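## Task

Pick up the small cardboard box that sits on the counter and set it down on this room's desk. The stacked cartons must not be moved. The task fails if the robot tips over or is left leaning. It only counts if the box rests on the desk by itself at the end, not held there by the robot.

## Robot and tools

ROBOT. A simulated Hello Robot Stretch 4 with a single arm. It has an omni-wheel base, a lift that slides up a mast, an arm that telescopes straight forward, a wrist with yaw, pitch and roll joints, and a two-finger gripper. It stands about 1.6 m tall, and no part of the base rim is more than 0.23 m from the base origin. Cameras: head_camera, head_left_camera, head_right_camera (both fisheye) and wrist_camera. Now and then a loose object may get a short push from outside.

FRAMES. Base frame: origin on the floor below the base centre, x ahead, y to the left, z up. hand_pose is reported in this frame and marks a point between the tips of the open fingers; with all wrist joints at 0 its axes line up with the base frame. The printed hand position may be somewhat off. The odometry frame is the base frame as it was when the scene began.

execute_actions. Argument "actions": a list holding one action or none (empty just reports state and images). An action contains "base", "joints", or both, plus optional "pace" and "contact_limits"; alternatively it holds only "end_of_arm". All motions in an action begin together and may finish at different times; none lasts over 15 s.
- "base": exactly one key, each a relative offset from where the base was last reported, not a pose. translate_m: metres straight ahead (+) or back, -2 to 2. strafe_m: metres sideways, left +, -2 to 2. rotate_rad: radians in place, counter-clockwise seen from above +, -3.2 to 3.2.
- "joints": a dict of absolute targets by name. lift_m 0 to 1.2 m; arm_m 0 to 0.55 m (extension); wrist_yaw_rad -1.134 to 4.276 (0 straight ahead, + to the left, 3.14 folded back, above 3.4 the arm may block it); wrist_pitch_rad -1.117 to 4.259 (0 level, 1.57 pointing down); wrist_roll_rad -1.117 to 4.259 (0 puts both fingers level, + turns the gripper clockwise seen from behind); gripper_m -0.038 to 0.141, the fingertip gap in metres (negative means tips pressed together). Done tolerances: lift and arm ±0.004, yaw and roll ±0.02, pitch ±0.05, gripper ±0.004. A joint target outside its range is clipped and the result mentions it; any other bad value or unknown key rejects the call with no motion.
- "pace": "slow", "default", "fast" or "max"; base speeds 0.1/0.3/0.4/0.6 m/s and turns 1/2/3/4 rad/s, further capped when lift_m is above 0.2 (down to 0.3 m/s and 1 rad/s at 1.2).
- "contact_limits": only {"arm_m": v}, v from 0 (gentlest) to 0.75 (firmest), default 0.5; the arm stops once it pushes that hard.
- "end_of_arm": "enable_torque" re-powers wrist or gripper motors that shut off.
- "cameras": list of camera names or "all"; omitted/null means all, [] means none.
Joints or base left out of an action may still be driving toward an earlier target without the status showing it. While you think, the robot keeps its last command.

wait: {"seconds": 0 to 10}; commands nothing and returns state and images.
zoom_image: {"camera": name, "region": [x0, y0, x1, y1]} in pixels from the top-left of that camera's most recent full image, at most 504 by 504.
finished_scene: {"scene": 1 or 2}; irreversible, reports success, then opens the next scene whose task appears in that result. If resuming from a summary, first send an empty actions list to learn the scene and task.

RESULTS. "pictures" lists the cameras in image order. base_status and joint_status: "done" (for the base, wheels turned the full amount even if slipping), "off_target" (stopped short, may still push), "contact_stop_at_<key>" (hit something; that part goes slack), "limit_stop_at_<name>" (built-in limit), "time_out", "torque_fault" (wrist or gripper motor went limp; send enable_torque). After such stops the old target is dropped. If a call reports a stop, the remaining execute_actions, wait and finished_scene calls of that reply are skipped. on_its_own covers things not commanded in this call; its "held at" is the held target, not the position. limit_stop_at_tilt means a lean over 6 degrees: lift, arm and wheels go slack and ignore commands until it lessens. limit_stop_at_own_body: a joint was about to hit the robot; move it away (risky when pitch is below -0.2 and roll below -0.4 or above 4). To unfold at the start, send lift_m 0.4 with wrist_yaw_rad 0.
lidar_m: 12 distances in metres from the base origin, 30-degree sectors starting straight ahead and going counter-clockwise (4th left, 7th behind, 10th right); "-" is nothing seen or closer than 0.25 m. It covers about 0.15 m up to robot height, so table tops show, and may miss glass, thin legs and things behind. wrist_depth_mm: 7x7 grid from top left, median depth 100 to 2000 mm, "-" invalid; the robot's own parts appear.
base_odometry comes from wheel turns only (slip counts as motion); heading in -3.142 to 3.142, left +. If turned_by_wheels and turned_by_imu differ by more than about 0.1 rad, a collision or slip happened and heading is off by roughly their difference. base_tilt in degrees (forward and right +), with a fixed bias up to about 1.5. motor_effort: percent of maximum, + toward larger joint values, peak in brackets; wheel + means turning right; fixed per-motor bias and noise. Effort outside its rest range suggests a load or contact; a load in a level gripper pushes wrist pitch effort away from 0.

GRIPPING. Command gripper_m smaller than the object's width; lower squeezes harder and pulls it toward the wrist by up to a third of the shortfall. The gripper reading and "done" do not confirm a grasp; a firm squeeze at a target of 0 or above shows in gripper effort. Tips stuck on a surface below: raise the lift.

AVOID. Turning or driving with over 1 kg held and arm_m above 0.2, especially fast; sustained pushes or pulls with a raised gripper or high contact limit; pressing the gripper into things (torque faults); drops, slams, hard collisions, and knocking over the stacked cartons. Release the object so it rests on the desk unsupported.

Each tool is called after "Emit:" as name(argument=value, ...), one argument or row to a line, values as JSON.

## Session

Emit:
execute_actions(
  actions=[],
)

Scene clock: 0.00 s.
base_odometry: x=+0.000 y=+0.000 heading=+0.000 (m, m, rad; odometry frame)
turned_by_wheels: +0.000 (rad since the last result)
turned_by_imu: +0.000 (rad since the last result)
base_tilt: forward=+0.0 right=-0.2 (deg)
lidar_m: 1.06 2.93 0.88 0.66 0.65 1.01 0.74 0.71 0.77 0.71 0.68 0.72
base_status: not commanded
joint_positions: lift_m=+0.224 arm_m=+0.002 wrist_yaw_rad=+3.056 wrist_pitch_rad=-0.011 wrist_roll_rad=-0.008 gripper_m=+0.057
joint_status: not commanded
motor_effort: lift_m=+21 arm_m=+0 wrist_yaw_rad=+0 wrist_pitch_rad=-6 wrist_roll_rad=+0 gripper_m=-2 wheel_0=+0 wheel_1=-1 wheel_2=+0 (%)
hand_pose: x=-0.1070 y=+0.1118 z=+0.4056 quat_wxyz=(+0.043, +0.005, -0.004, +0.999) (m; base frame)
wrist_depth_mm: 132 135 931 1060 1281 1366 1118 / 107 136 931 1060 1281 1336 1098 / 112 136 931 1060 1281 1336 1098 / 132 160 931 1060 1255 1366 1118 / 741 820 917 1042 1308 1336 1098 / 741 809 196 1042 198 1308 1098 / 741 798 891 960 960 1042 1042
pictures: head_camera, head_left_camera, head_right_camera, wrist_camera
Images, in order (width x height): head_camera 420x560, head_left_camera 420x672, head_right_camera 420x672, wrist_camera 616x392.

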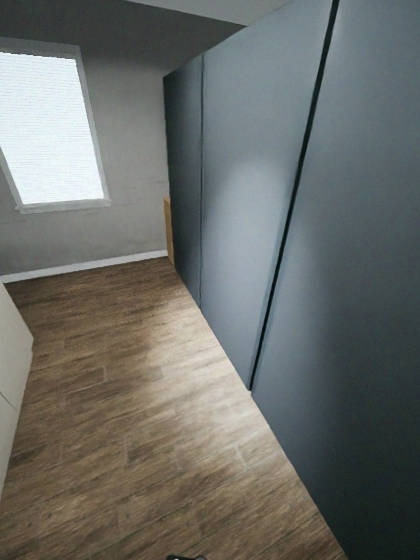

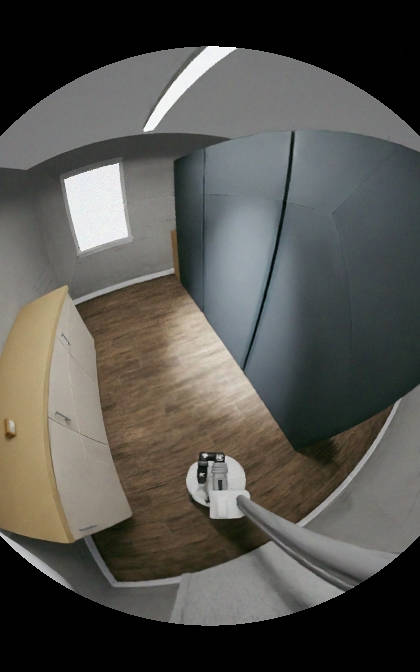

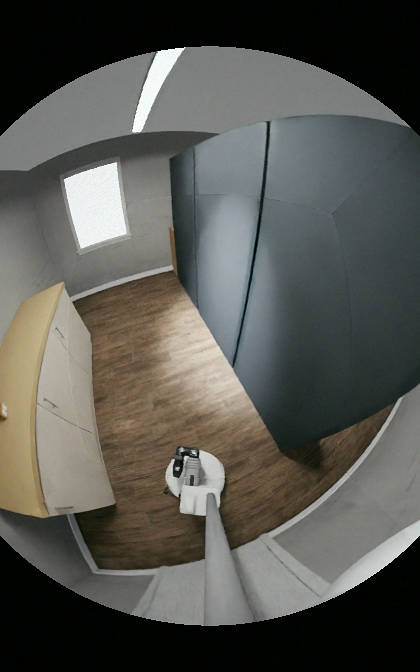

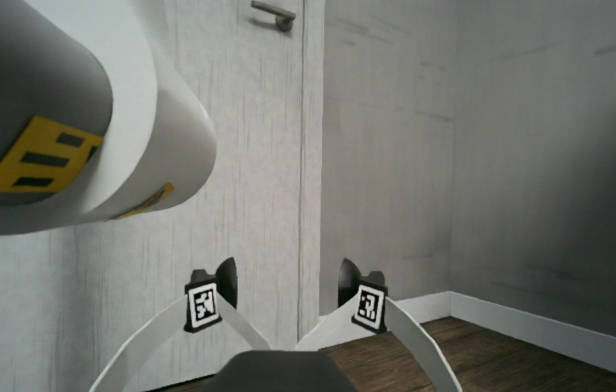

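Emit:
execute_actions(
  actions=[
    {"base":{"rotate_rad":1.6},"joints":{"lift_m":0.95,"wrist_yaw_rad":0,"gripper_m":0.14},"pace":"fast"},
  ],
)

Scene clock: 9.00 s.
base_odometry: x=+0.000 y=+0.000 heading=+1.599 (m, m, rad; odometry frame)
turned_by_wheels: +1.599 (rad since the last result)
turned_by_imu: +1.594 (rad since the last result)
base_tilt: forward=+0.1 right=-0.1 (deg)
lidar_m: 0.66 0.64 0.93 0.73 0.73 0.80 0.71 0.67 0.75 1.11 2.95 0.85
base_status: done
joint_positions: lift_m=+0.950 arm_m=+0.002 wrist_yaw_rad=+0.000 wrist_pitch_rad=-0.011 wrist_roll_rad=-0.008 gripper_m=+0.140
joint_status: all done
motor_effort: lift_m=+25(26) arm_m=+0(0) wrist_yaw_rad=-1(9) wrist_pitch_rad=-8(7) wrist_roll_rad=+0(1) gripper_m=-1(4) wheel_0=-4(9) wheel_1=-4(14) wheel_2=-2(11) (%)
hand_pose: x=+0.4615 y=-0.0873 z=+1.1309 quat_wxyz=(+1.000, -0.004, -0.005, +0.000) (m; base frame)
wrist_depth_mm: 917 1008 1118 1182 1366 1576 1808 / 904 991 1098 1182 1336 1576 1863 / 917 1025 1118 1205 1397 1618 1921 / 917 1008 1118 1255 1397 1618 1921 / 917 991 1118 1229 1366 1576 1921 / 842 194 798 798 741 820 931 / 574 544 585 150 640 732 866
pictures: head_camera, head_left_camera, head_right_camera, wrist_camera
Images, in order (width x height): head_camera 420x560, head_left_camera 420x672, head_right_camera 420x672, wrist_camera 616x392.

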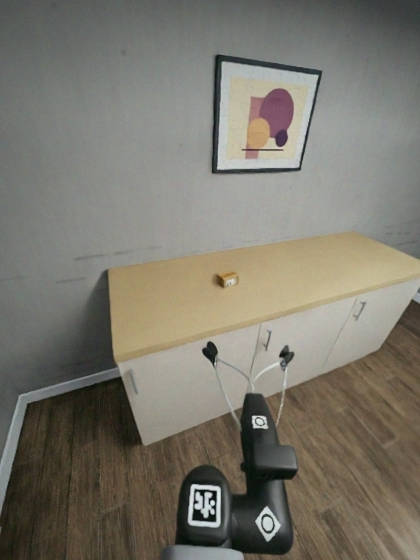

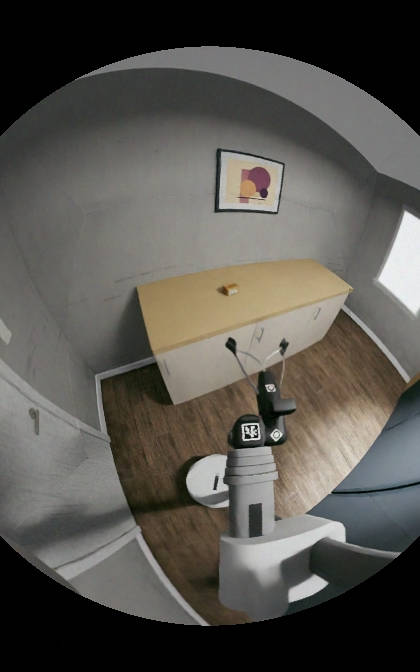

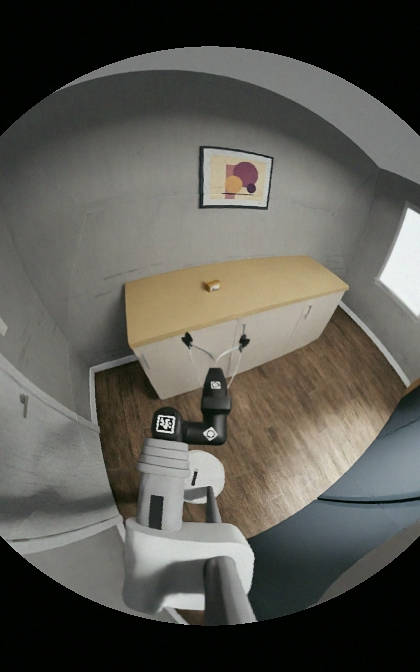

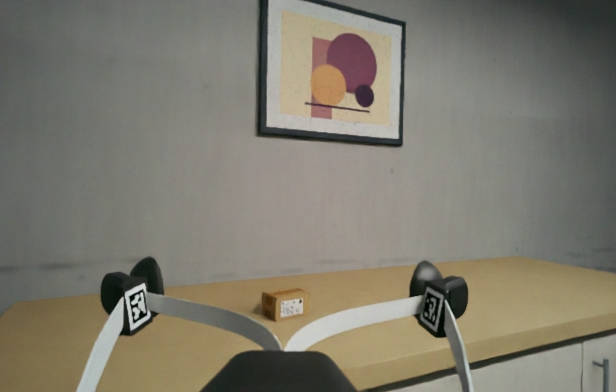

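Emit:
execute_actions(
  actions=[
    {"base":{"rotate_rad":0.45},"joints":{"wrist_pitch_rad":0.35},"pace":"fast"},
  ],
  cameras=[],
)

Emit:
execute_actions(
  actions=[
    {"base":{"strafe_m":-0.405},"joints":{"arm_m":0.25},"pace":"fast"},
  ],
  cameras=["head_camera","wrist_camera"],
)

Scene clock: 23.40 s.
base_odometry: x=+0.000 y=+0.000 heading=+2.048 (m, m, rad; odometry frame)
turned_by_wheels: +0.449 (rad since the last result)
turned_by_imu: +0.446 (rad since the last result)
base_tilt: forward=-0.1 right=-0.1 (deg)
lidar_m: 0.64 1.06 0.74 0.73 0.75 1.09 0.68 0.71 1.01 2.95 0.92 0.67
base_status: done
joint_positions: lift_m=+0.950 arm_m=+0.002 wrist_yaw_rad=+0.000 wrist_pitch_rad=+0.352 wrist_roll_rad=-0.008 gripper_m=+0.140
joint_status: all done
motor_effort: lift_m=+25(25) arm_m=+0(0) wrist_yaw_rad=+0(1) wrist_pitch_rad=-6(3) wrist_roll_rad=+0(0) gripper_m=+1(1) wheel_0=-6(7) wheel_1=-6(9) wheel_2=-5(8) (%)
hand_pose: x=+0.4438 y=-0.0874 z=+1.0284 quat_wxyz=(+0.985, -0.004, +0.175, +0.001) (m; base frame)
wrist_depth_mm: 946 946 946 931 931 946 931 / 1008 1008 991 976 991 976 991 / 1078 1060 1060 1025 1025 1042 1042 / 1118 1118 1078 676 699 683 691 / 1182 1182 512 488 500 508 512 / 1229 193 517 521 488 517 517 / 1255 1366 1308 150 564 564 564
pictures: none
No camera images: the call's "cameras" was empty. Leave "cameras" out to get every camera's image.

Scene clock: 25.80 s.
base_odometry: x=+0.360 y=+0.186 heading=+2.048 (m, m, rad; odometry frame)
turned_by_wheels: +0.000 (rad since the last result)
turned_by_imu: -0.001 (rad since the last result)
base_tilt: forward=+0.0 right=-0.1 (deg)
lidar_m: 0.64 0.67 1.16 1.13 1.22 0.72 0.69 0.74 1.03 2.54 0.93 0.65
base_status: done
joint_positions: lift_m=+0.950 arm_m=+0.249 wrist_yaw_rad=+0.000 wrist_pitch_rad=+0.352 wrist_roll_rad=-0.008 gripper_m=+0.140
joint_status: all done
motor_effort: lift_m=+24(24) arm_m=+8(7) wrist_yaw_rad=-1(3) wrist_pitch_rad=-4(6) wrist_roll_rad=+0(0) gripper_m=+0(1) wheel_0=+1(17) wheel_1=-4(16) wheel_2=+0(5) (%)
hand_pose: x=+0.6902 y=-0.0874 z=+1.0284 quat_wxyz=(+0.985, -0.004, +0.175, +0.001) (m; base frame)
wrist_depth_mm: 723 715 707 699 691 699 699 / 750 750 750 732 741 732 732 / 798 778 788 788 778 778 768 / 640 654 661 668 683 707 715 / 469 473 480 439 492 500 508 / 370 193 364 379 351 375 397 / 307 298 309 149 315 320 324
pictures: head_camera, wrist_camera
Images, in order (width x height): head_camera 420x560, wrist_camera 616x392.

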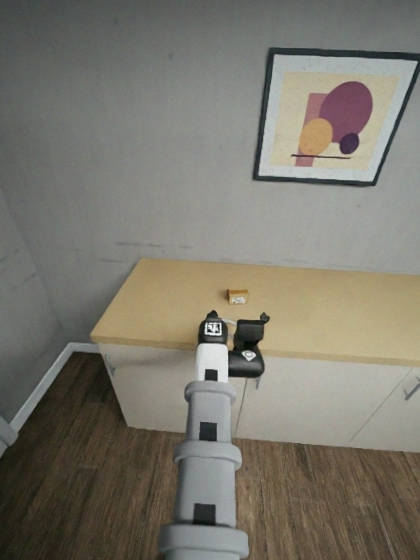

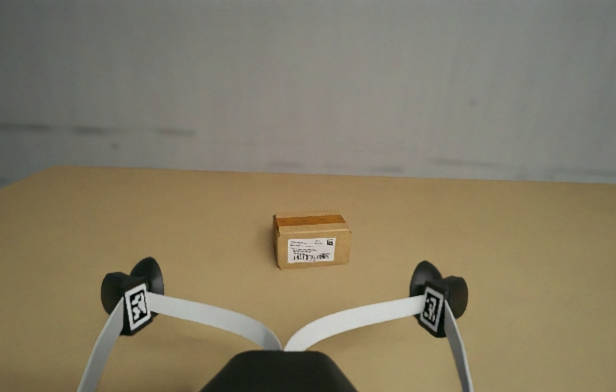

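Emit:
execute_actions(
  actions=[
    {"base":{"strafe_m":-0.017},"joints":{"arm_m":0.38,"lift_m":0.855},"pace":"fast"},
  ],
  cameras=["head_right_camera","wrist_camera"],
)

Scene clock: 36.23 s.
base_odometry: x=+0.375 y=+0.194 heading=+2.048 (m, m, rad; odometry frame)
turned_by_wheels: +0.000 (rad since the last result)
turned_by_imu: -0.002 (rad since the last result)
base_tilt: forward=+0.0 right=-0.2 (deg)
lidar_m: 0.63 0.67 1.18 1.15 1.23 0.72 0.69 0.72 1.02 2.53 0.90 0.66
base_status: done
joint_positions: lift_m=+0.855 arm_m=+0.379 wrist_yaw_rad=+0.000 wrist_pitch_rad=+0.352 wrist_roll_rad=-0.008 gripper_m=+0.140
joint_status: all done
motor_effort: lift_m=+15(23) arm_m=+8(7) wrist_yaw_rad=-2(0) wrist_pitch_rad=-6(5) wrist_roll_rad=+0(0) gripper_m=+1(0) wheel_0=+2(12) wheel_1=-4(15) wheel_2=+0(1) (%)
hand_pose: x=+0.8202 y=-0.0874 z=+0.9341 quat_wxyz=(+0.985, -0.004, +0.175, +0.001) (m; base frame)
wrist_depth_mm: 585 585 580 585 580 574 574 / 621 621 615 609 609 609 603 / 621 627 627 640 627 640 634 / 392 399 379 283 424 433 442 / 287 293 282 285 303 307 314 / 229 193 222 234 217 231 243 / 189 184 191 149 195 197 199
pictures: head_right_camera, wrist_camera
Images, in order (width x height): head_right_camera 420x672, wrist_camera 616x392.

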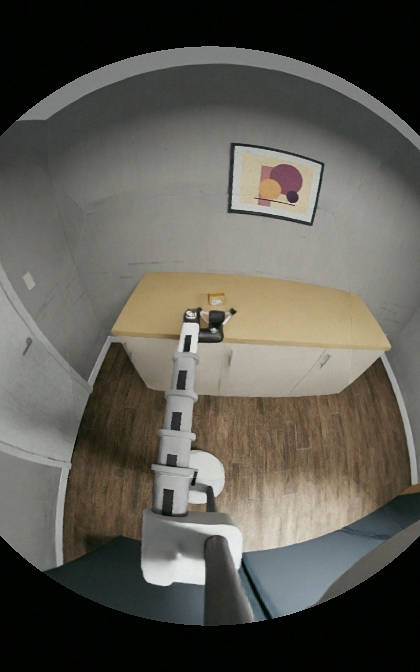

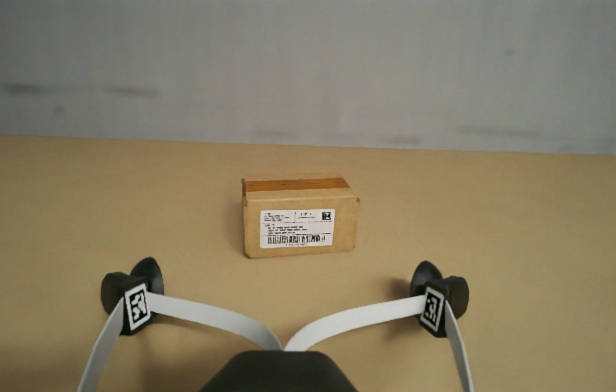

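Emit:
execute_actions(
  actions=[
    {"base":{"strafe_m":-0.008},"joints":{"arm_m":0.48,"lift_m":0.848}},
  ],
  cameras=["head_right_camera","wrist_camera"],
)

Scene clock: 41.60 s.
base_odometry: x=+0.382 y=+0.197 heading=+2.048 (m, m, rad; odometry frame)
turned_by_wheels: +0.000 (rad since the last result)
turned_by_imu: -0.001 (rad since the last result)
base_tilt: forward=+0.0 right=-0.2 (deg)
lidar_m: 0.63 0.67 1.20 1.15 1.23 0.72 0.68 0.72 1.05 2.54 0.90 0.65
base_status: done
joint_positions: lift_m=+0.849 arm_m=+0.478 wrist_yaw_rad=-0.002 wrist_pitch_rad=+0.345 wrist_roll_rad=-0.008 gripper_m=+0.140
joint_status: all done
motor_effort: lift_m=+12(15) arm_m=+10(13) wrist_yaw_rad=+5(6) wrist_pitch_rad=+16(16) wrist_roll_rad=+1(1) gripper_m=+1(1) wheel_0=+6(12) wheel_1=-3(12) wheel_2=+0(5) (%)
hand_pose: x=+0.9204 y=-0.0879 z=+0.9294 quat_wxyz=(+0.985, -0.004, +0.172, +0.000) (m; base frame)
wrist_depth_mm: 496 496 488 488 492 488 488 / 521 521 517 512 517 512 517 / 544 544 544 539 544 544 539 / 392 402 407 418 430 436 445 / 286 291 207 198 304 309 314 / 226 192 177 189 202 220 242 / 186 182 188 144 192 194 198
pictures: head_right_camera, wrist_camera
Images, in order (width x height): head_right_camera 420x672, wrist_camera 616x392.

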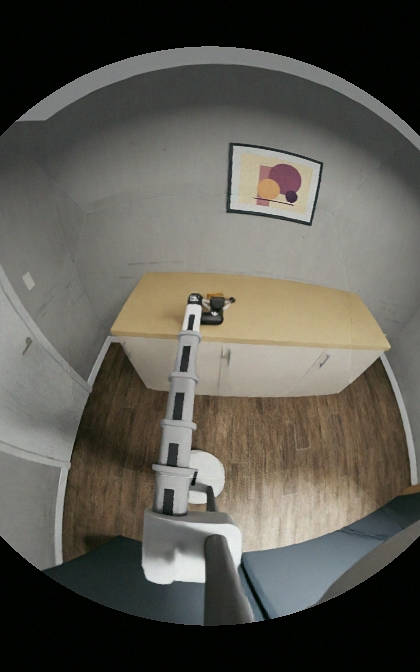

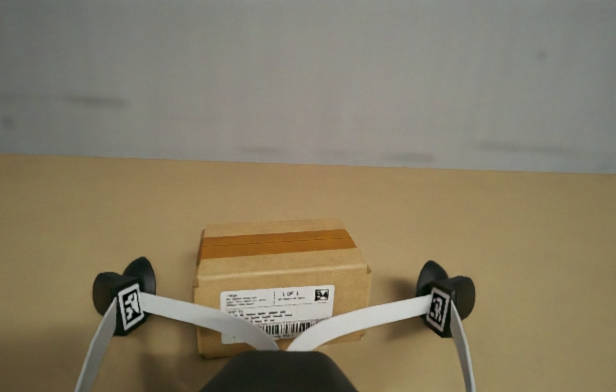

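Tips are touching the counter; raise slightly, then grip.

Emit:
execute_actions(
  actions=[
    {"joints":{"lift_m":0.862}},
  ],
  cameras=[],
)

Emit:
execute_actions(
  actions=[
    {"joints":{"gripper_m":0.04}},
  ],
  cameras=["wrist_camera"],
)

Emit:
execute_actions(
  actions=[
    {"joints":{"lift_m":0.92}},
  ],
  cameras=["wrist_camera"],
)

Scene clock: 53.47 s.
base_odometry: x=+0.382 y=+0.197 heading=+2.048 (m, m, rad; odometry frame)
turned_by_wheels: +0.000 (rad since the last result)
turned_by_imu: -0.001 (rad since the last result)
base_tilt: forward=+0.1 right=-0.1 (deg)
lidar_m: 0.63 0.68 1.20 1.16 1.24 0.72 0.69 0.72 1.03 2.54 0.90 0.66
base_status: not commanded
joint_positions: lift_m=+0.862 arm_m=+0.478 wrist_yaw_rad=-0.001 wrist_pitch_rad=+0.352 wrist_roll_rad=-0.008 gripper_m=+0.140
joint_status: all done
motor_effort: lift_m=+25(25) arm_m=+8(10) wrist_yaw_rad=+1(5) wrist_pitch_rad=-8(17) wrist_roll_rad=+1(1) gripper_m=+1(1) wheel_0=+6(6) wheel_1=-2(2) wheel_2=+0(0) (%)
hand_pose: x=+0.9202 y=-0.0876 z=+0.9404 quat_wxyz=(+0.985, -0.004, +0.175, +0.000) (m; base frame)
wrist_depth_mm: 496 488 488 488 484 484 484 / 521 512 512 517 512 512 512 / 539 539 544 544 544 544 539 / 407 413 424 430 442 445 459 / 298 303 223 213 317 320 327 / 236 194 181 188 196 239 253 / 196 191 191 150 202 204 208
pictures: none
No camera images: the call's "cameras" was empty. Leave "cameras" out to get every camera's image.

Scene clock: 55.47 s.
base_odometry: x=+0.382 y=+0.197 heading=+2.048 (m, m, rad; odometry frame)
turned_by_wheels: +0.000 (rad since the last result)
turned_by_imu: -0.001 (rad since the last result)
base_tilt: forward=+0.0 right=-0.1 (deg)
lidar_m: 0.63 0.66 1.20 1.15 1.23 0.72 0.69 0.73 1.04 2.53 0.89 0.66
base_status: not commanded
joint_positions: lift_m=+0.862 arm_m=+0.478 wrist_yaw_rad=+0.000 wrist_pitch_rad=+0.353 wrist_roll_rad=-0.008 gripper_m=+0.041
joint_status: all done
motor_effort: lift_m=+25(25) arm_m=+8(8) wrist_yaw_rad=+1(1) wrist_pitch_rad=-9(9) wrist_roll_rad=+1(1) gripper_m=-26(26) wheel_0=+6(6) wheel_1=-2(2) wheel_2=+0(0) (%)
hand_pose: x=+0.9201 y=-0.0875 z=+0.9401 quat_wxyz=(+0.984, -0.004, +0.176, +0.001) (m; base frame)
wrist_depth_mm: 496 492 492 488 488 488 484 / 525 521 517 512 512 512 508 / 544 539 544 544 539 539 539 / 404 413 421 430 436 449 455 / 298 300 211 202 314 319 325 / 236 181 171 175 180 248 251 / 189 190 177 178 195 196 206
pictures: wrist_camera
Images, in order (width x height): wrist_camera 616x392.

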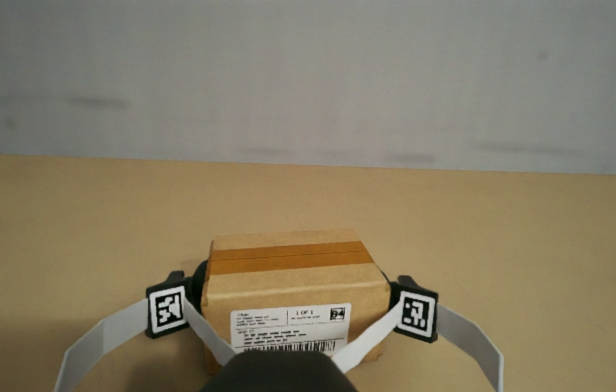

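Scene clock: 56.63 s.
base_odometry: x=+0.382 y=+0.197 heading=+2.048 (m, m, rad; odometry frame)
turned_by_wheels: +0.000 (rad since the last result)
turned_by_imu: +0.000 (rad since the last result)
base_tilt: forward=+0.0 right=-0.2 (deg)
lidar_m: 0.62 0.67 1.19 1.15 1.23 0.72 0.68 0.73 1.04 2.54 0.90 0.65
base_status: not commanded
joint_positions: lift_m=+0.920 arm_m=+0.478 wrist_yaw_rad=+0.000 wrist_pitch_rad=+0.353 wrist_roll_rad=-0.008 gripper_m=+0.041
joint_status: all done
motor_effort: lift_m=+26(28) arm_m=+8(8) wrist_yaw_rad=+0(1) wrist_pitch_rad=-11(9) wrist_roll_rad=+0(0) gripper_m=-26(25) wheel_0=+6(6) wheel_1=-3(2) wheel_2=+0(0) (%)
hand_pose: x=+0.9201 y=-0.0875 z=+0.9980 quat_wxyz=(+0.984, -0.004, +0.176, +0.001) (m; base frame)
wrist_depth_mm: 496 492 488 488 488 484 488 / 521 521 517 517 512 512 508 / 554 549 549 544 544 544 535 / 559 559 564 564 559 564 569 / 407 410 211 202 427 439 445 / 322 181 170 174 179 340 343 / 258 260 178 178 265 268 282
pictures: wrist_camera
Images, in order (width x height): wrist_camera 616x392.

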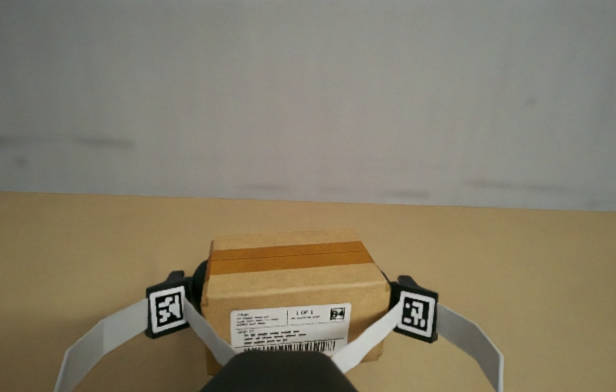

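Emit:
execute_actions(
  actions=[
    {"base":{"strafe_m":0.6},"joints":{"arm_m":0.0},"pace":"fast"},
  ],
  cameras=[],
)

Emit:
execute_actions(
  actions=[
    {"base":{"rotate_rad":-3.14}},
  ],
)

Scene clock: 68.30 s.
base_odometry: x=-0.151 y=-0.078 heading=+2.048 (m, m, rad; odometry frame)
turned_by_wheels: +0.000 (rad since the last result)
turned_by_imu: -0.004 (rad since the last result)
base_tilt: forward=+0.0 right=-0.2 (deg)
lidar_m: 0.66 0.72 0.59 0.55 0.58 0.85 0.68 0.72 1.02 2.99 0.92 0.69
base_status: done
joint_positions: lift_m=+0.920 arm_m=+0.004 wrist_yaw_rad=+0.000 wrist_pitch_rad=+0.353 wrist_roll_rad=-0.008 gripper_m=+0.041
joint_status: all done
joint sent to its limit — the command would take arm_m past its lower limit, so that joint was sent only as far as its limit.
motor_effort: lift_m=+26(25) arm_m=-8(12) wrist_yaw_rad=-1(0) wrist_pitch_rad=-9(11) wrist_roll_rad=+1(1) gripper_m=-28(27) wheel_0=+0(12) wheel_1=+1(12) wheel_2=+0(2) (%)
hand_pose: x=+0.4451 y=-0.0874 z=+0.9979 quat_wxyz=(+0.984, -0.004, +0.176, +0.001) (m; base frame)
wrist_depth_mm: 931 946 960 931 946 946 931 / 960 1008 1008 1008 991 991 976 / 960 1060 1060 1042 1008 1008 1025 / 976 1138 1118 1098 609 615 634 / 976 1205 211 202 473 473 477 / 991 181 171 174 179 525 525 / 904 1336 177 178 569 559 564
pictures: none
No camera images: the call's "cameras" was empty. Leave "cameras" out to get every camera's image.

Scene clock: 71.30 s.
base_odometry: x=-0.151 y=-0.078 heading=-1.091 (m, m, rad; odometry frame)
turned_by_wheels: -3.139 (rad since the last result)
turned_by_imu: -3.134 (rad since the last result)
base_tilt: forward=+0.0 right=-0.1 (deg)
lidar_m: 0.68 0.71 0.99 2.85 0.92 0.68 0.67 0.71 0.60 0.55 0.57 0.84
base_status: done
joint_positions: lift_m=+0.920 arm_m=+0.004 wrist_yaw_rad=+0.000 wrist_pitch_rad=+0.353 wrist_roll_rad=-0.008 gripper_m=+0.041
joint_status: not commanded
motor_effort: lift_m=+25(25) arm_m=-8(8) wrist_yaw_rad=-1(0) wrist_pitch_rad=-8(10) wrist_roll_rad=+1(1) gripper_m=-26(25) wheel_0=+6(13) wheel_1=+4(10) wheel_2=+3(11) (%)
hand_pose: x=+0.4451 y=-0.0874 z=+0.9980 quat_wxyz=(+0.984, -0.004, +0.176, +0.001) (m; base frame)
wrist_depth_mm: 404 407 473 - - 1098 732 / 424 427 480 - - 1098 723 / 452 449 484 - - 1078 732 / 477 480 496 - - 1042 715 / 508 508 212 202 1863 1078 707 / 544 181 171 174 179 976 715 / 574 585 177 178 1430 917 715
pictures: head_camera, head_left_camera, head_right_camera, wrist_camera
Images, in order (width x height): head_camera 420x560, head_left_camera 420x672, head_right_camera 420x672, wrist_camera 616x392.

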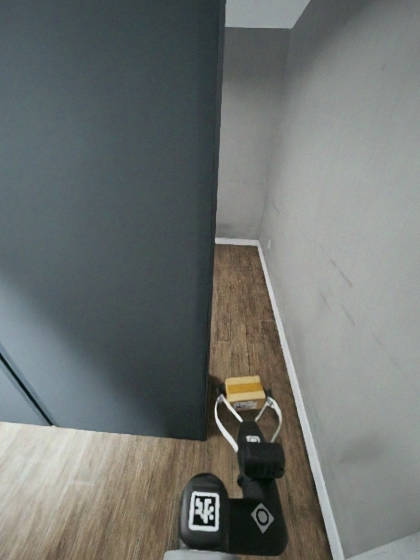

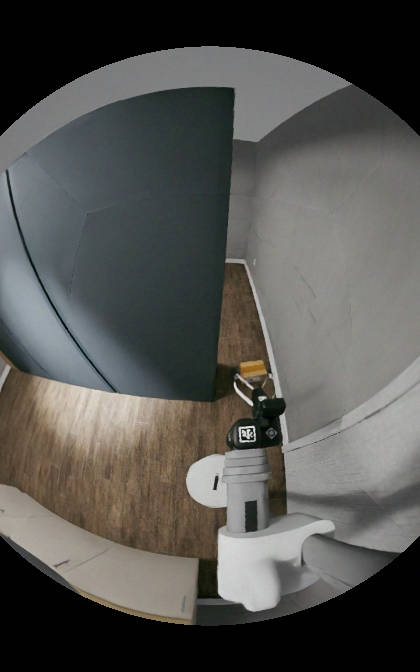

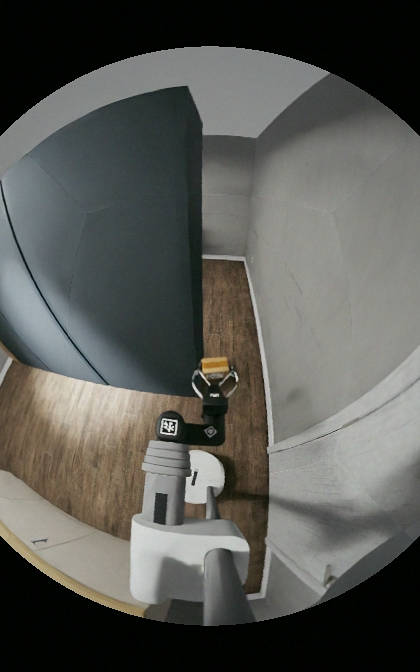

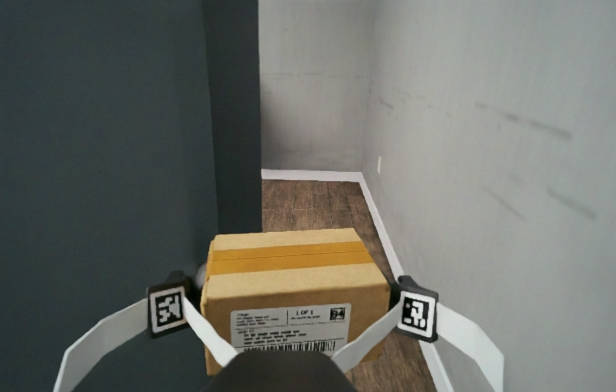

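Emit:
execute_actions(
  actions=[
    {"base":{"strafe_m":-0.27}},
  ],
  cameras=[],
)

Emit:
execute_actions(
  actions=[
    {"base":{"translate_m":0.45}},
  ],
)

Scene clock: 82.00 s.
base_odometry: x=-0.391 y=-0.203 heading=-1.091 (m, m, rad; odometry frame)
turned_by_wheels: +0.000 (rad since the last result)
turned_by_imu: -0.002 (rad since the last result)
base_tilt: forward=+0.0 right=-0.1 (deg)
lidar_m: 1.10 0.74 0.96 2.86 0.93 0.76 1.16 0.42 0.29 0.28 0.29 0.45
base_status: done
joint_positions: lift_m=+0.920 arm_m=+0.004 wrist_yaw_rad=+0.000 wrist_pitch_rad=+0.353 wrist_roll_rad=-0.008 gripper_m=+0.041
joint_status: not commanded
motor_effort: lift_m=+25(25) arm_m=-8(8) wrist_yaw_rad=+0(1) wrist_pitch_rad=-8(10) wrist_roll_rad=+1(1) gripper_m=-26(27) wheel_0=+3(10) wheel_1=-4(13) wheel_2=+0(1) (%)
hand_pose: x=+0.4451 y=-0.0874 z=+0.9981 quat_wxyz=(+0.984, -0.004, +0.176, +0.001) (m; base frame)
wrist_depth_mm: 544 798 - - 1042 508 351 / 554 820 - - 1008 504 345 / 544 820 - - 991 496 349 / 554 842 - - 991 496 347 / 554 842 211 202 831 492 347 / 564 181 171 174 179 459 347 / 574 866 177 178 820 427 336
pictures: none
No camera images: the call's "cameras" was empty. Leave "cameras" out to get every camera's image.

Scene clock: 85.00 s.
base_odometry: x=-0.183 y=-0.602 heading=-1.090 (m, m, rad; odometry frame)
turned_by_wheels: +0.001 (rad since the last result)
turned_by_imu: -0.001 (rad since the last result)
base_tilt: forward=+0.0 right=-0.1 (deg)
lidar_m: 1.34 0.40 0.36 0.98 1.54 1.18 1.08 0.43 0.33 0.29 0.34 0.47
base_status: done
joint_positions: lift_m=+0.920 arm_m=+0.004 wrist_yaw_rad=+0.000 wrist_pitch_rad=+0.353 wrist_roll_rad=-0.008 gripper_m=+0.041
joint_status: not commanded
motor_effort: lift_m=+24(25) arm_m=-8(8) wrist_yaw_rad=-1(1) wrist_pitch_rad=-9(8) wrist_roll_rad=+0(1) gripper_m=-26(26) wheel_0=+5(6) wheel_1=+5(10) wheel_2=-2(12) (%)
hand_pose: x=+0.4451 y=-0.0874 z=+0.9980 quat_wxyz=(+0.984, -0.004, +0.176, +0.001) (m; base frame)
wrist_depth_mm: - - - - 1060 535 362 / - - - - 1060 525 359 / - - - - 1008 517 353 / - - - - 1008 512 351 / - - 211 202 854 504 351 / 1576 181 170 174 179 469 349 / 508 1366 177 178 842 439 345
pictures: head_camera, head_left_camera, head_right_camera, wrist_camera
Images, in order (width x height): head_camera 420x560, head_left_camera 420x672, head_right_camera 420x672, wrist_camera 616x392.

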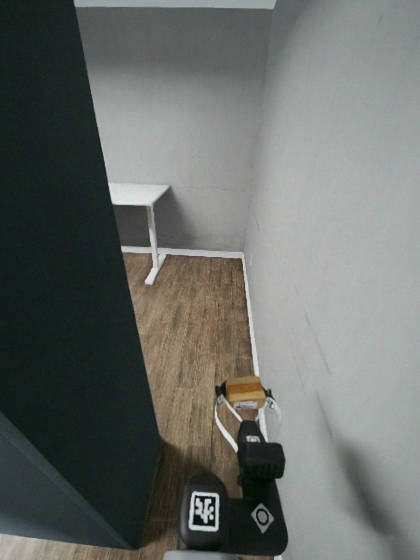

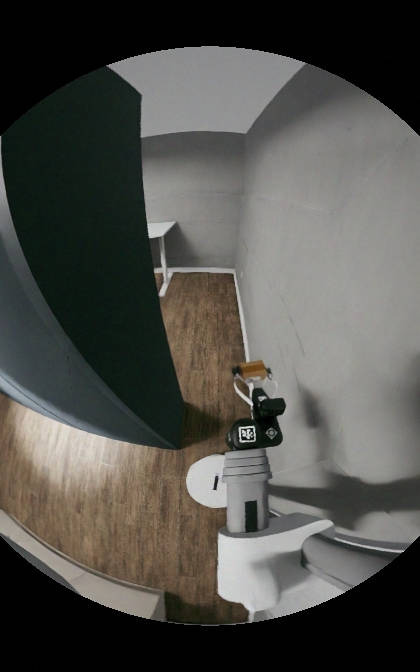

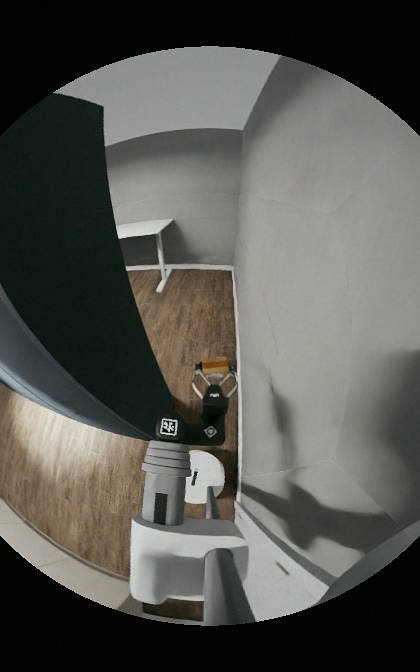

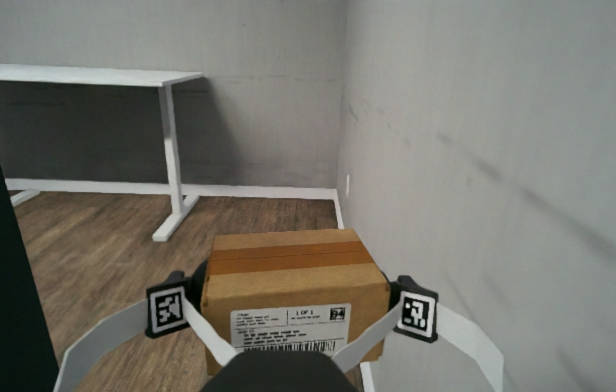

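Emit:
execute_actions(
  actions=[
    {"base":{"translate_m":1.1}},
  ],
  cameras=[],
)

Emit:
execute_actions(
  actions=[
    {"base":{"rotate_rad":0.65},"joints":{"lift_m":1.0}},
  ],
)

Scene clock: 95.50 s.
base_odometry: x=+0.326 y=-1.577 heading=-1.090 (m, m, rad; odometry frame)
turned_by_wheels: +0.000 (rad since the last result)
turned_by_imu: -0.003 (rad since the last result)
base_tilt: forward=+0.0 right=-0.2 (deg)
lidar_m: 1.42 1.30 1.65 1.52 0.56 0.48 1.28 0.47 0.35 0.32 0.35 0.49
base_status: done
joint_positions: lift_m=+0.920 arm_m=+0.004 wrist_yaw_rad=+0.000 wrist_pitch_rad=+0.353 wrist_roll_rad=-0.008 gripper_m=+0.041
joint_status: not commanded
motor_effort: lift_m=+24(25) arm_m=-8(8) wrist_yaw_rad=-1(1) wrist_pitch_rad=-9(9) wrist_roll_rad=+1(1) gripper_m=-27(25) wheel_0=+3(9) wheel_1=+4(9) wheel_2=-2(8) (%)
hand_pose: x=+0.4451 y=-0.0874 z=+0.9980 quat_wxyz=(+0.984, -0.004, +0.176, +0.001) (m; base frame)
wrist_depth_mm: 1537 1618 1576 1537 1160 569 387 / 1576 1618 1618 1661 1138 564 384 / 1756 1756 1756 1756 1098 554 382 / 1863 1863 1863 1863 1098 549 377 / 1983 1983 211 202 946 544 377 / 1708 181 170 174 180 508 375 / 1366 1397 177 178 917 473 375
pictures: none
No camera images: the call's "cameras" was empty. Leave "cameras" out to get every camera's image.

Scene clock: 96.97 s.
base_odometry: x=+0.326 y=-1.577 heading=-0.441 (m, m, rad; odometry frame)
turned_by_wheels: +0.649 (rad since the last result)
turned_by_imu: +0.647 (rad since the last result)
base_tilt: forward=+0.1 right=-0.2 (deg)
lidar_m: 1.29 1.89 1.05 0.50 0.49 0.88 0.42 0.32 0.32 0.37 0.58 1.68
base_status: done
joint_positions: lift_m=+1.000 arm_m=+0.004 wrist_yaw_rad=+0.000 wrist_pitch_rad=+0.353 wrist_roll_rad=-0.008 gripper_m=+0.041
joint_status: all done
motor_effort: lift_m=+25(27) arm_m=-8(8) wrist_yaw_rad=-1(2) wrist_pitch_rad=-11(8) wrist_roll_rad=+0(0) gripper_m=-26(26) wheel_0=-5(11) wheel_1=-5(11) wheel_2=-4(4) (%)
hand_pose: x=+0.4451 y=-0.0874 z=+1.0780 quat_wxyz=(+0.984, -0.004, +0.176, +0.001) (m; base frame)
wrist_depth_mm: - - - 1921 1661 1464 1308 / - - - 1983 1756 1576 1336 / - - - 1464 1808 1576 1430 / - - - - 1921 1661 1430 / - - 211 202 1921 1708 1537 / 1808 181 170 175 180 1756 1576 / 1464 1464 177 178 1499 1537 1576
pictures: head_camera, head_left_camera, head_right_camera, wrist_camera
Images, in order (width x height): head_camera 420x560, head_left_camera 420x672, head_right_camera 420x672, wrist_camera 616x392.

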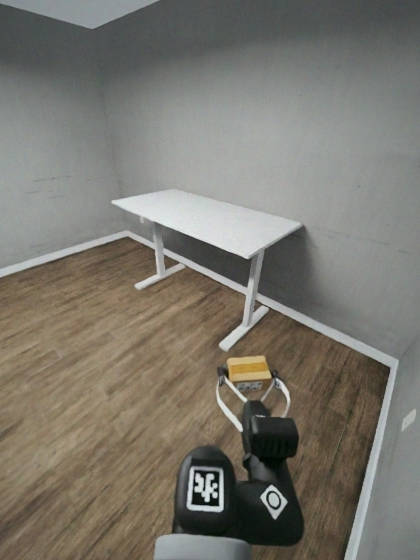

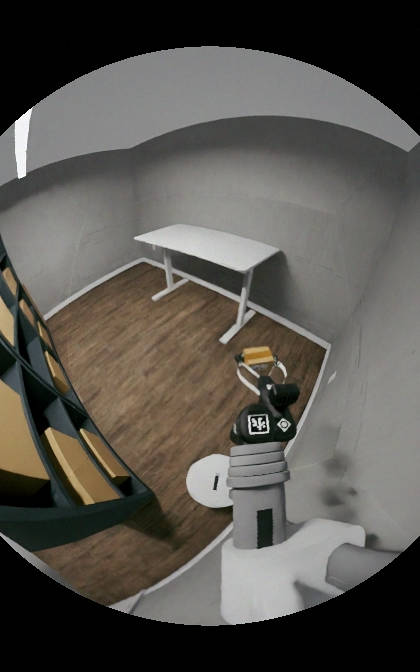

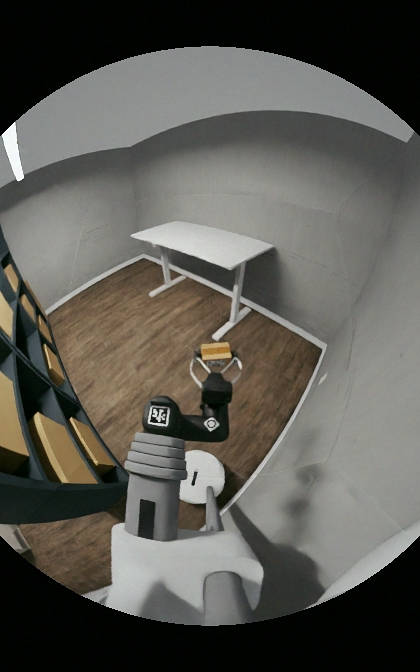

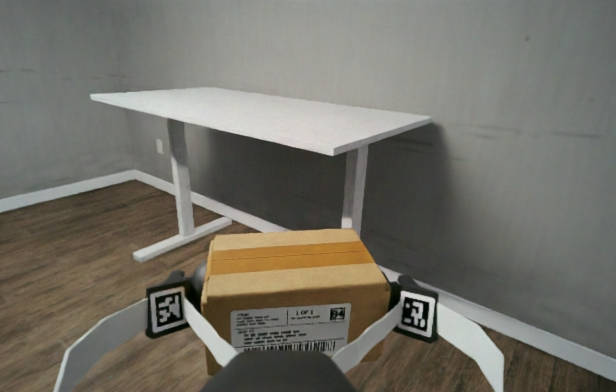

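Emit:
execute_actions(
  actions=[
    {"base":{"translate_m":0.8},"joints":{"arm_m":0.45},"pace":"fast"},
  ],
  cameras=["head_camera","wrist_camera"],
)

Scene clock: 106.00 s.
base_odometry: x=+1.049 y=-1.918 heading=-0.441 (m, m, rad; odometry frame)
turned_by_wheels: +0.000 (rad since the last result)
turned_by_imu: -0.003 (rad since the last result)
base_tilt: forward=+0.1 right=-0.2 (deg)
lidar_m: 0.55 0.83 2.68 1.30 1.03 1.01 1.06 0.85 0.83 0.90 1.29 0.47
base_status: done
joint_positions: lift_m=+1.000 arm_m=+0.449 wrist_yaw_rad=+0.000 wrist_pitch_rad=+0.353 wrist_roll_rad=-0.008 gripper_m=+0.041
joint_status: all done
motor_effort: lift_m=+25(25) arm_m=+8(9) wrist_yaw_rad=-1(1) wrist_pitch_rad=-7(9) wrist_roll_rad=+1(0) gripper_m=-26(27) wheel_0=+3(7) wheel_1=+4(8) wheel_2=-2(13) (%)
hand_pose: x=+0.8902 y=-0.0874 z=+1.0780 quat_wxyz=(+0.984, -0.004, +0.176, +0.001) (m; base frame)
wrist_depth_mm: 1618 1205 976 798 699 615 544 / 1808 1308 1025 866 723 621 559 / 1008 1078 1008 891 750 647 580 / 654 668 676 699 707 668 597 / 480 488 211 201 508 517 525 / 382 180 171 175 179 402 407 / 306 309 177 178 315 317 334
pictures: head_camera, wrist_camera
Images, in order (width x height): head_camera 420x560, wrist_camera 616x392.

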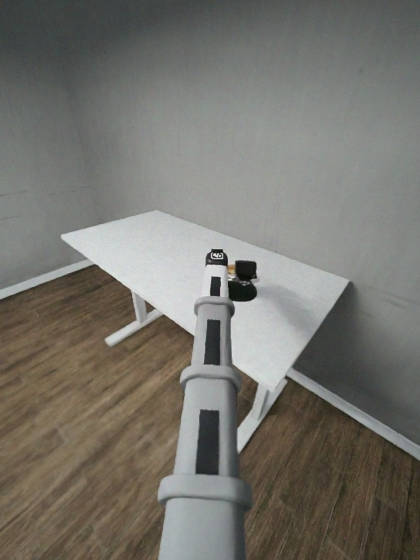

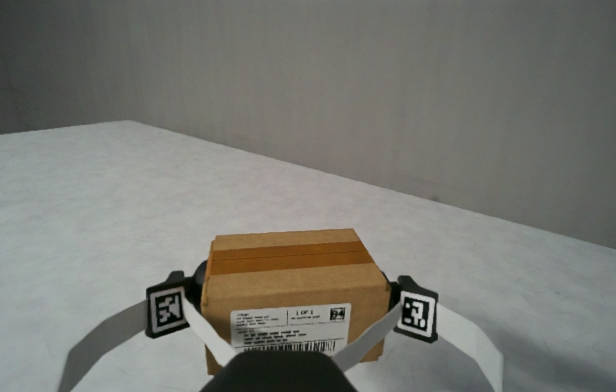

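Emit:
execute_actions(
  actions=[
    {"joints":{"lift_m":0.904}},
  ],
  cameras=[],
)

Emit:
execute_actions(
  actions=[
    {"joints":{"gripper_m":0.13}},
  ],
  cameras=[],
)

Emit:
execute_actions(
  actions=[
    {"joints":{"lift_m":0.99,"arm_m":0.35},"pace":"fast"},
  ],
  cameras=["wrist_camera"],
)

Scene clock: 115.57 s.
base_odometry: x=+1.049 y=-1.918 heading=-0.441 (m, m, rad; odometry frame)
turned_by_wheels: +0.000 (rad since the last result)
turned_by_imu: -0.002 (rad since the last result)
base_tilt: forward=+0.0 right=-0.2 (deg)
lidar_m: 0.52 0.82 2.69 1.30 1.02 1.01 1.06 0.83 0.83 0.91 1.29 0.48
base_status: not commanded
joint_positions: lift_m=+0.904 arm_m=+0.449 wrist_yaw_rad=+0.000 wrist_pitch_rad=+0.353 wrist_roll_rad=-0.008 gripper_m=+0.041
joint_status: all done
motor_effort: lift_m=+16(25) arm_m=+8(8) wrist_yaw_rad=+0(1) wrist_pitch_rad=-9(8) wrist_roll_rad=+0(1) gripper_m=-25(24) wheel_0=+3(3) wheel_1=+4(4) wheel_2=-1(2) (%)
hand_pose: x=+0.8902 y=-0.0874 z=+0.9827 quat_wxyz=(+0.984, -0.004, +0.176, +0.001) (m; base frame)
wrist_depth_mm: 1618 1229 976 798 676 603 544 / 1756 1229 1042 854 715 627 564 / 640 668 683 707 707 634 585 / 413 415 427 436 442 455 462 / 304 307 211 201 319 325 330 / 240 181 170 174 180 253 256 / 192 193 178 178 198 200 210
pictures: none
No camera images: the call's "cameras" was empty. Leave "cameras" out to get every camera's image.

Scene clock: 117.40 s.
base_odometry: x=+1.049 y=-1.918 heading=-0.441 (m, m, rad; odometry frame)
turned_by_wheels: +0.000 (rad since the last result)
turned_by_imu: -0.001 (rad since the last result)
base_tilt: forward=+0.1 right=-0.2 (deg)
lidar_m: 0.54 0.82 2.67 1.30 1.03 1.02 1.05 0.84 0.82 0.91 1.29 0.50
base_status: not commanded
joint_positions: lift_m=+0.904 arm_m=+0.449 wrist_yaw_rad=+0.000 wrist_pitch_rad=+0.353 wrist_roll_rad=-0.008 gripper_m=+0.130
joint_status: all done
motor_effort: lift_m=+17(16) arm_m=+8(8) wrist_yaw_rad=-2(1) wrist_pitch_rad=-9(8) wrist_roll_rad=+1(1) gripper_m=+0(26) wheel_0=+3(3) wheel_1=+4(4) wheel_2=-2(2) (%)
hand_pose: x=+0.8902 y=-0.0874 z=+0.9829 quat_wxyz=(+0.984, -0.004, +0.175, +0.001) (m; base frame)
wrist_depth_mm: 1661 1205 976 809 691 615 544 / 1708 1229 1042 854 715 627 559 / 647 668 691 715 715 634 580 / 413 418 430 436 445 455 462 / 304 307 279 218 320 325 332 / 241 198 184 191 196 252 257 / 200 195 195 147 206 202 211
pictures: none
No camera images: the call's "cameras" was empty. Leave "cameras" out to get every camera's image.

Scene clock: 118.50 s.
base_odometry: x=+1.049 y=-1.918 heading=-0.441 (m, m, rad; odometry frame)
turned_by_wheels: +0.000 (rad since the last result)
turned_by_imu: +0.000 (rad since the last result)
base_tilt: forward=+0.1 right=-0.1 (deg)
lidar_m: 0.56 0.82 2.68 1.29 1.02 1.02 1.04 0.83 0.82 0.91 1.29 0.49
base_status: not commanded
joint_positions: lift_m=+0.990 arm_m=+0.351 wrist_yaw_rad=+0.000 wrist_pitch_rad=+0.352 wrist_roll_rad=-0.008 gripper_m=+0.130
joint_status: all done
motor_effort: lift_m=+25(27) arm_m=-8(10) wrist_yaw_rad=-2(1) wrist_pitch_rad=-6(8) wrist_roll_rad=+0(1) gripper_m=+0(0) wheel_0=+3(3) wheel_1=+4(4) wheel_2=-1(2) (%)
hand_pose: x=+0.7931 y=-0.0874 z=+1.0683 quat_wxyz=(+0.985, -0.004, +0.175, +0.001) (m; base frame)
wrist_depth_mm: 1808 1366 1098 891 768 668 597 / - 1499 1160 946 809 699 621 / 991 1025 1042 960 831 732 647 / 634 640 661 668 683 707 654 / 462 469 477 484 496 500 508 / 370 198 329 317 198 389 394 / 306 297 310 146 315 310 324
pictures: wrist_camera
Images, in order (width x height): wrist_camera 616x392.

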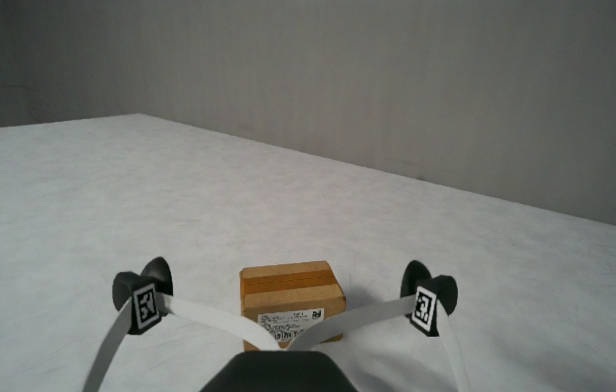

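Emit:
finished_scene(
  scene=1,
)

The scene is finished: the task was done.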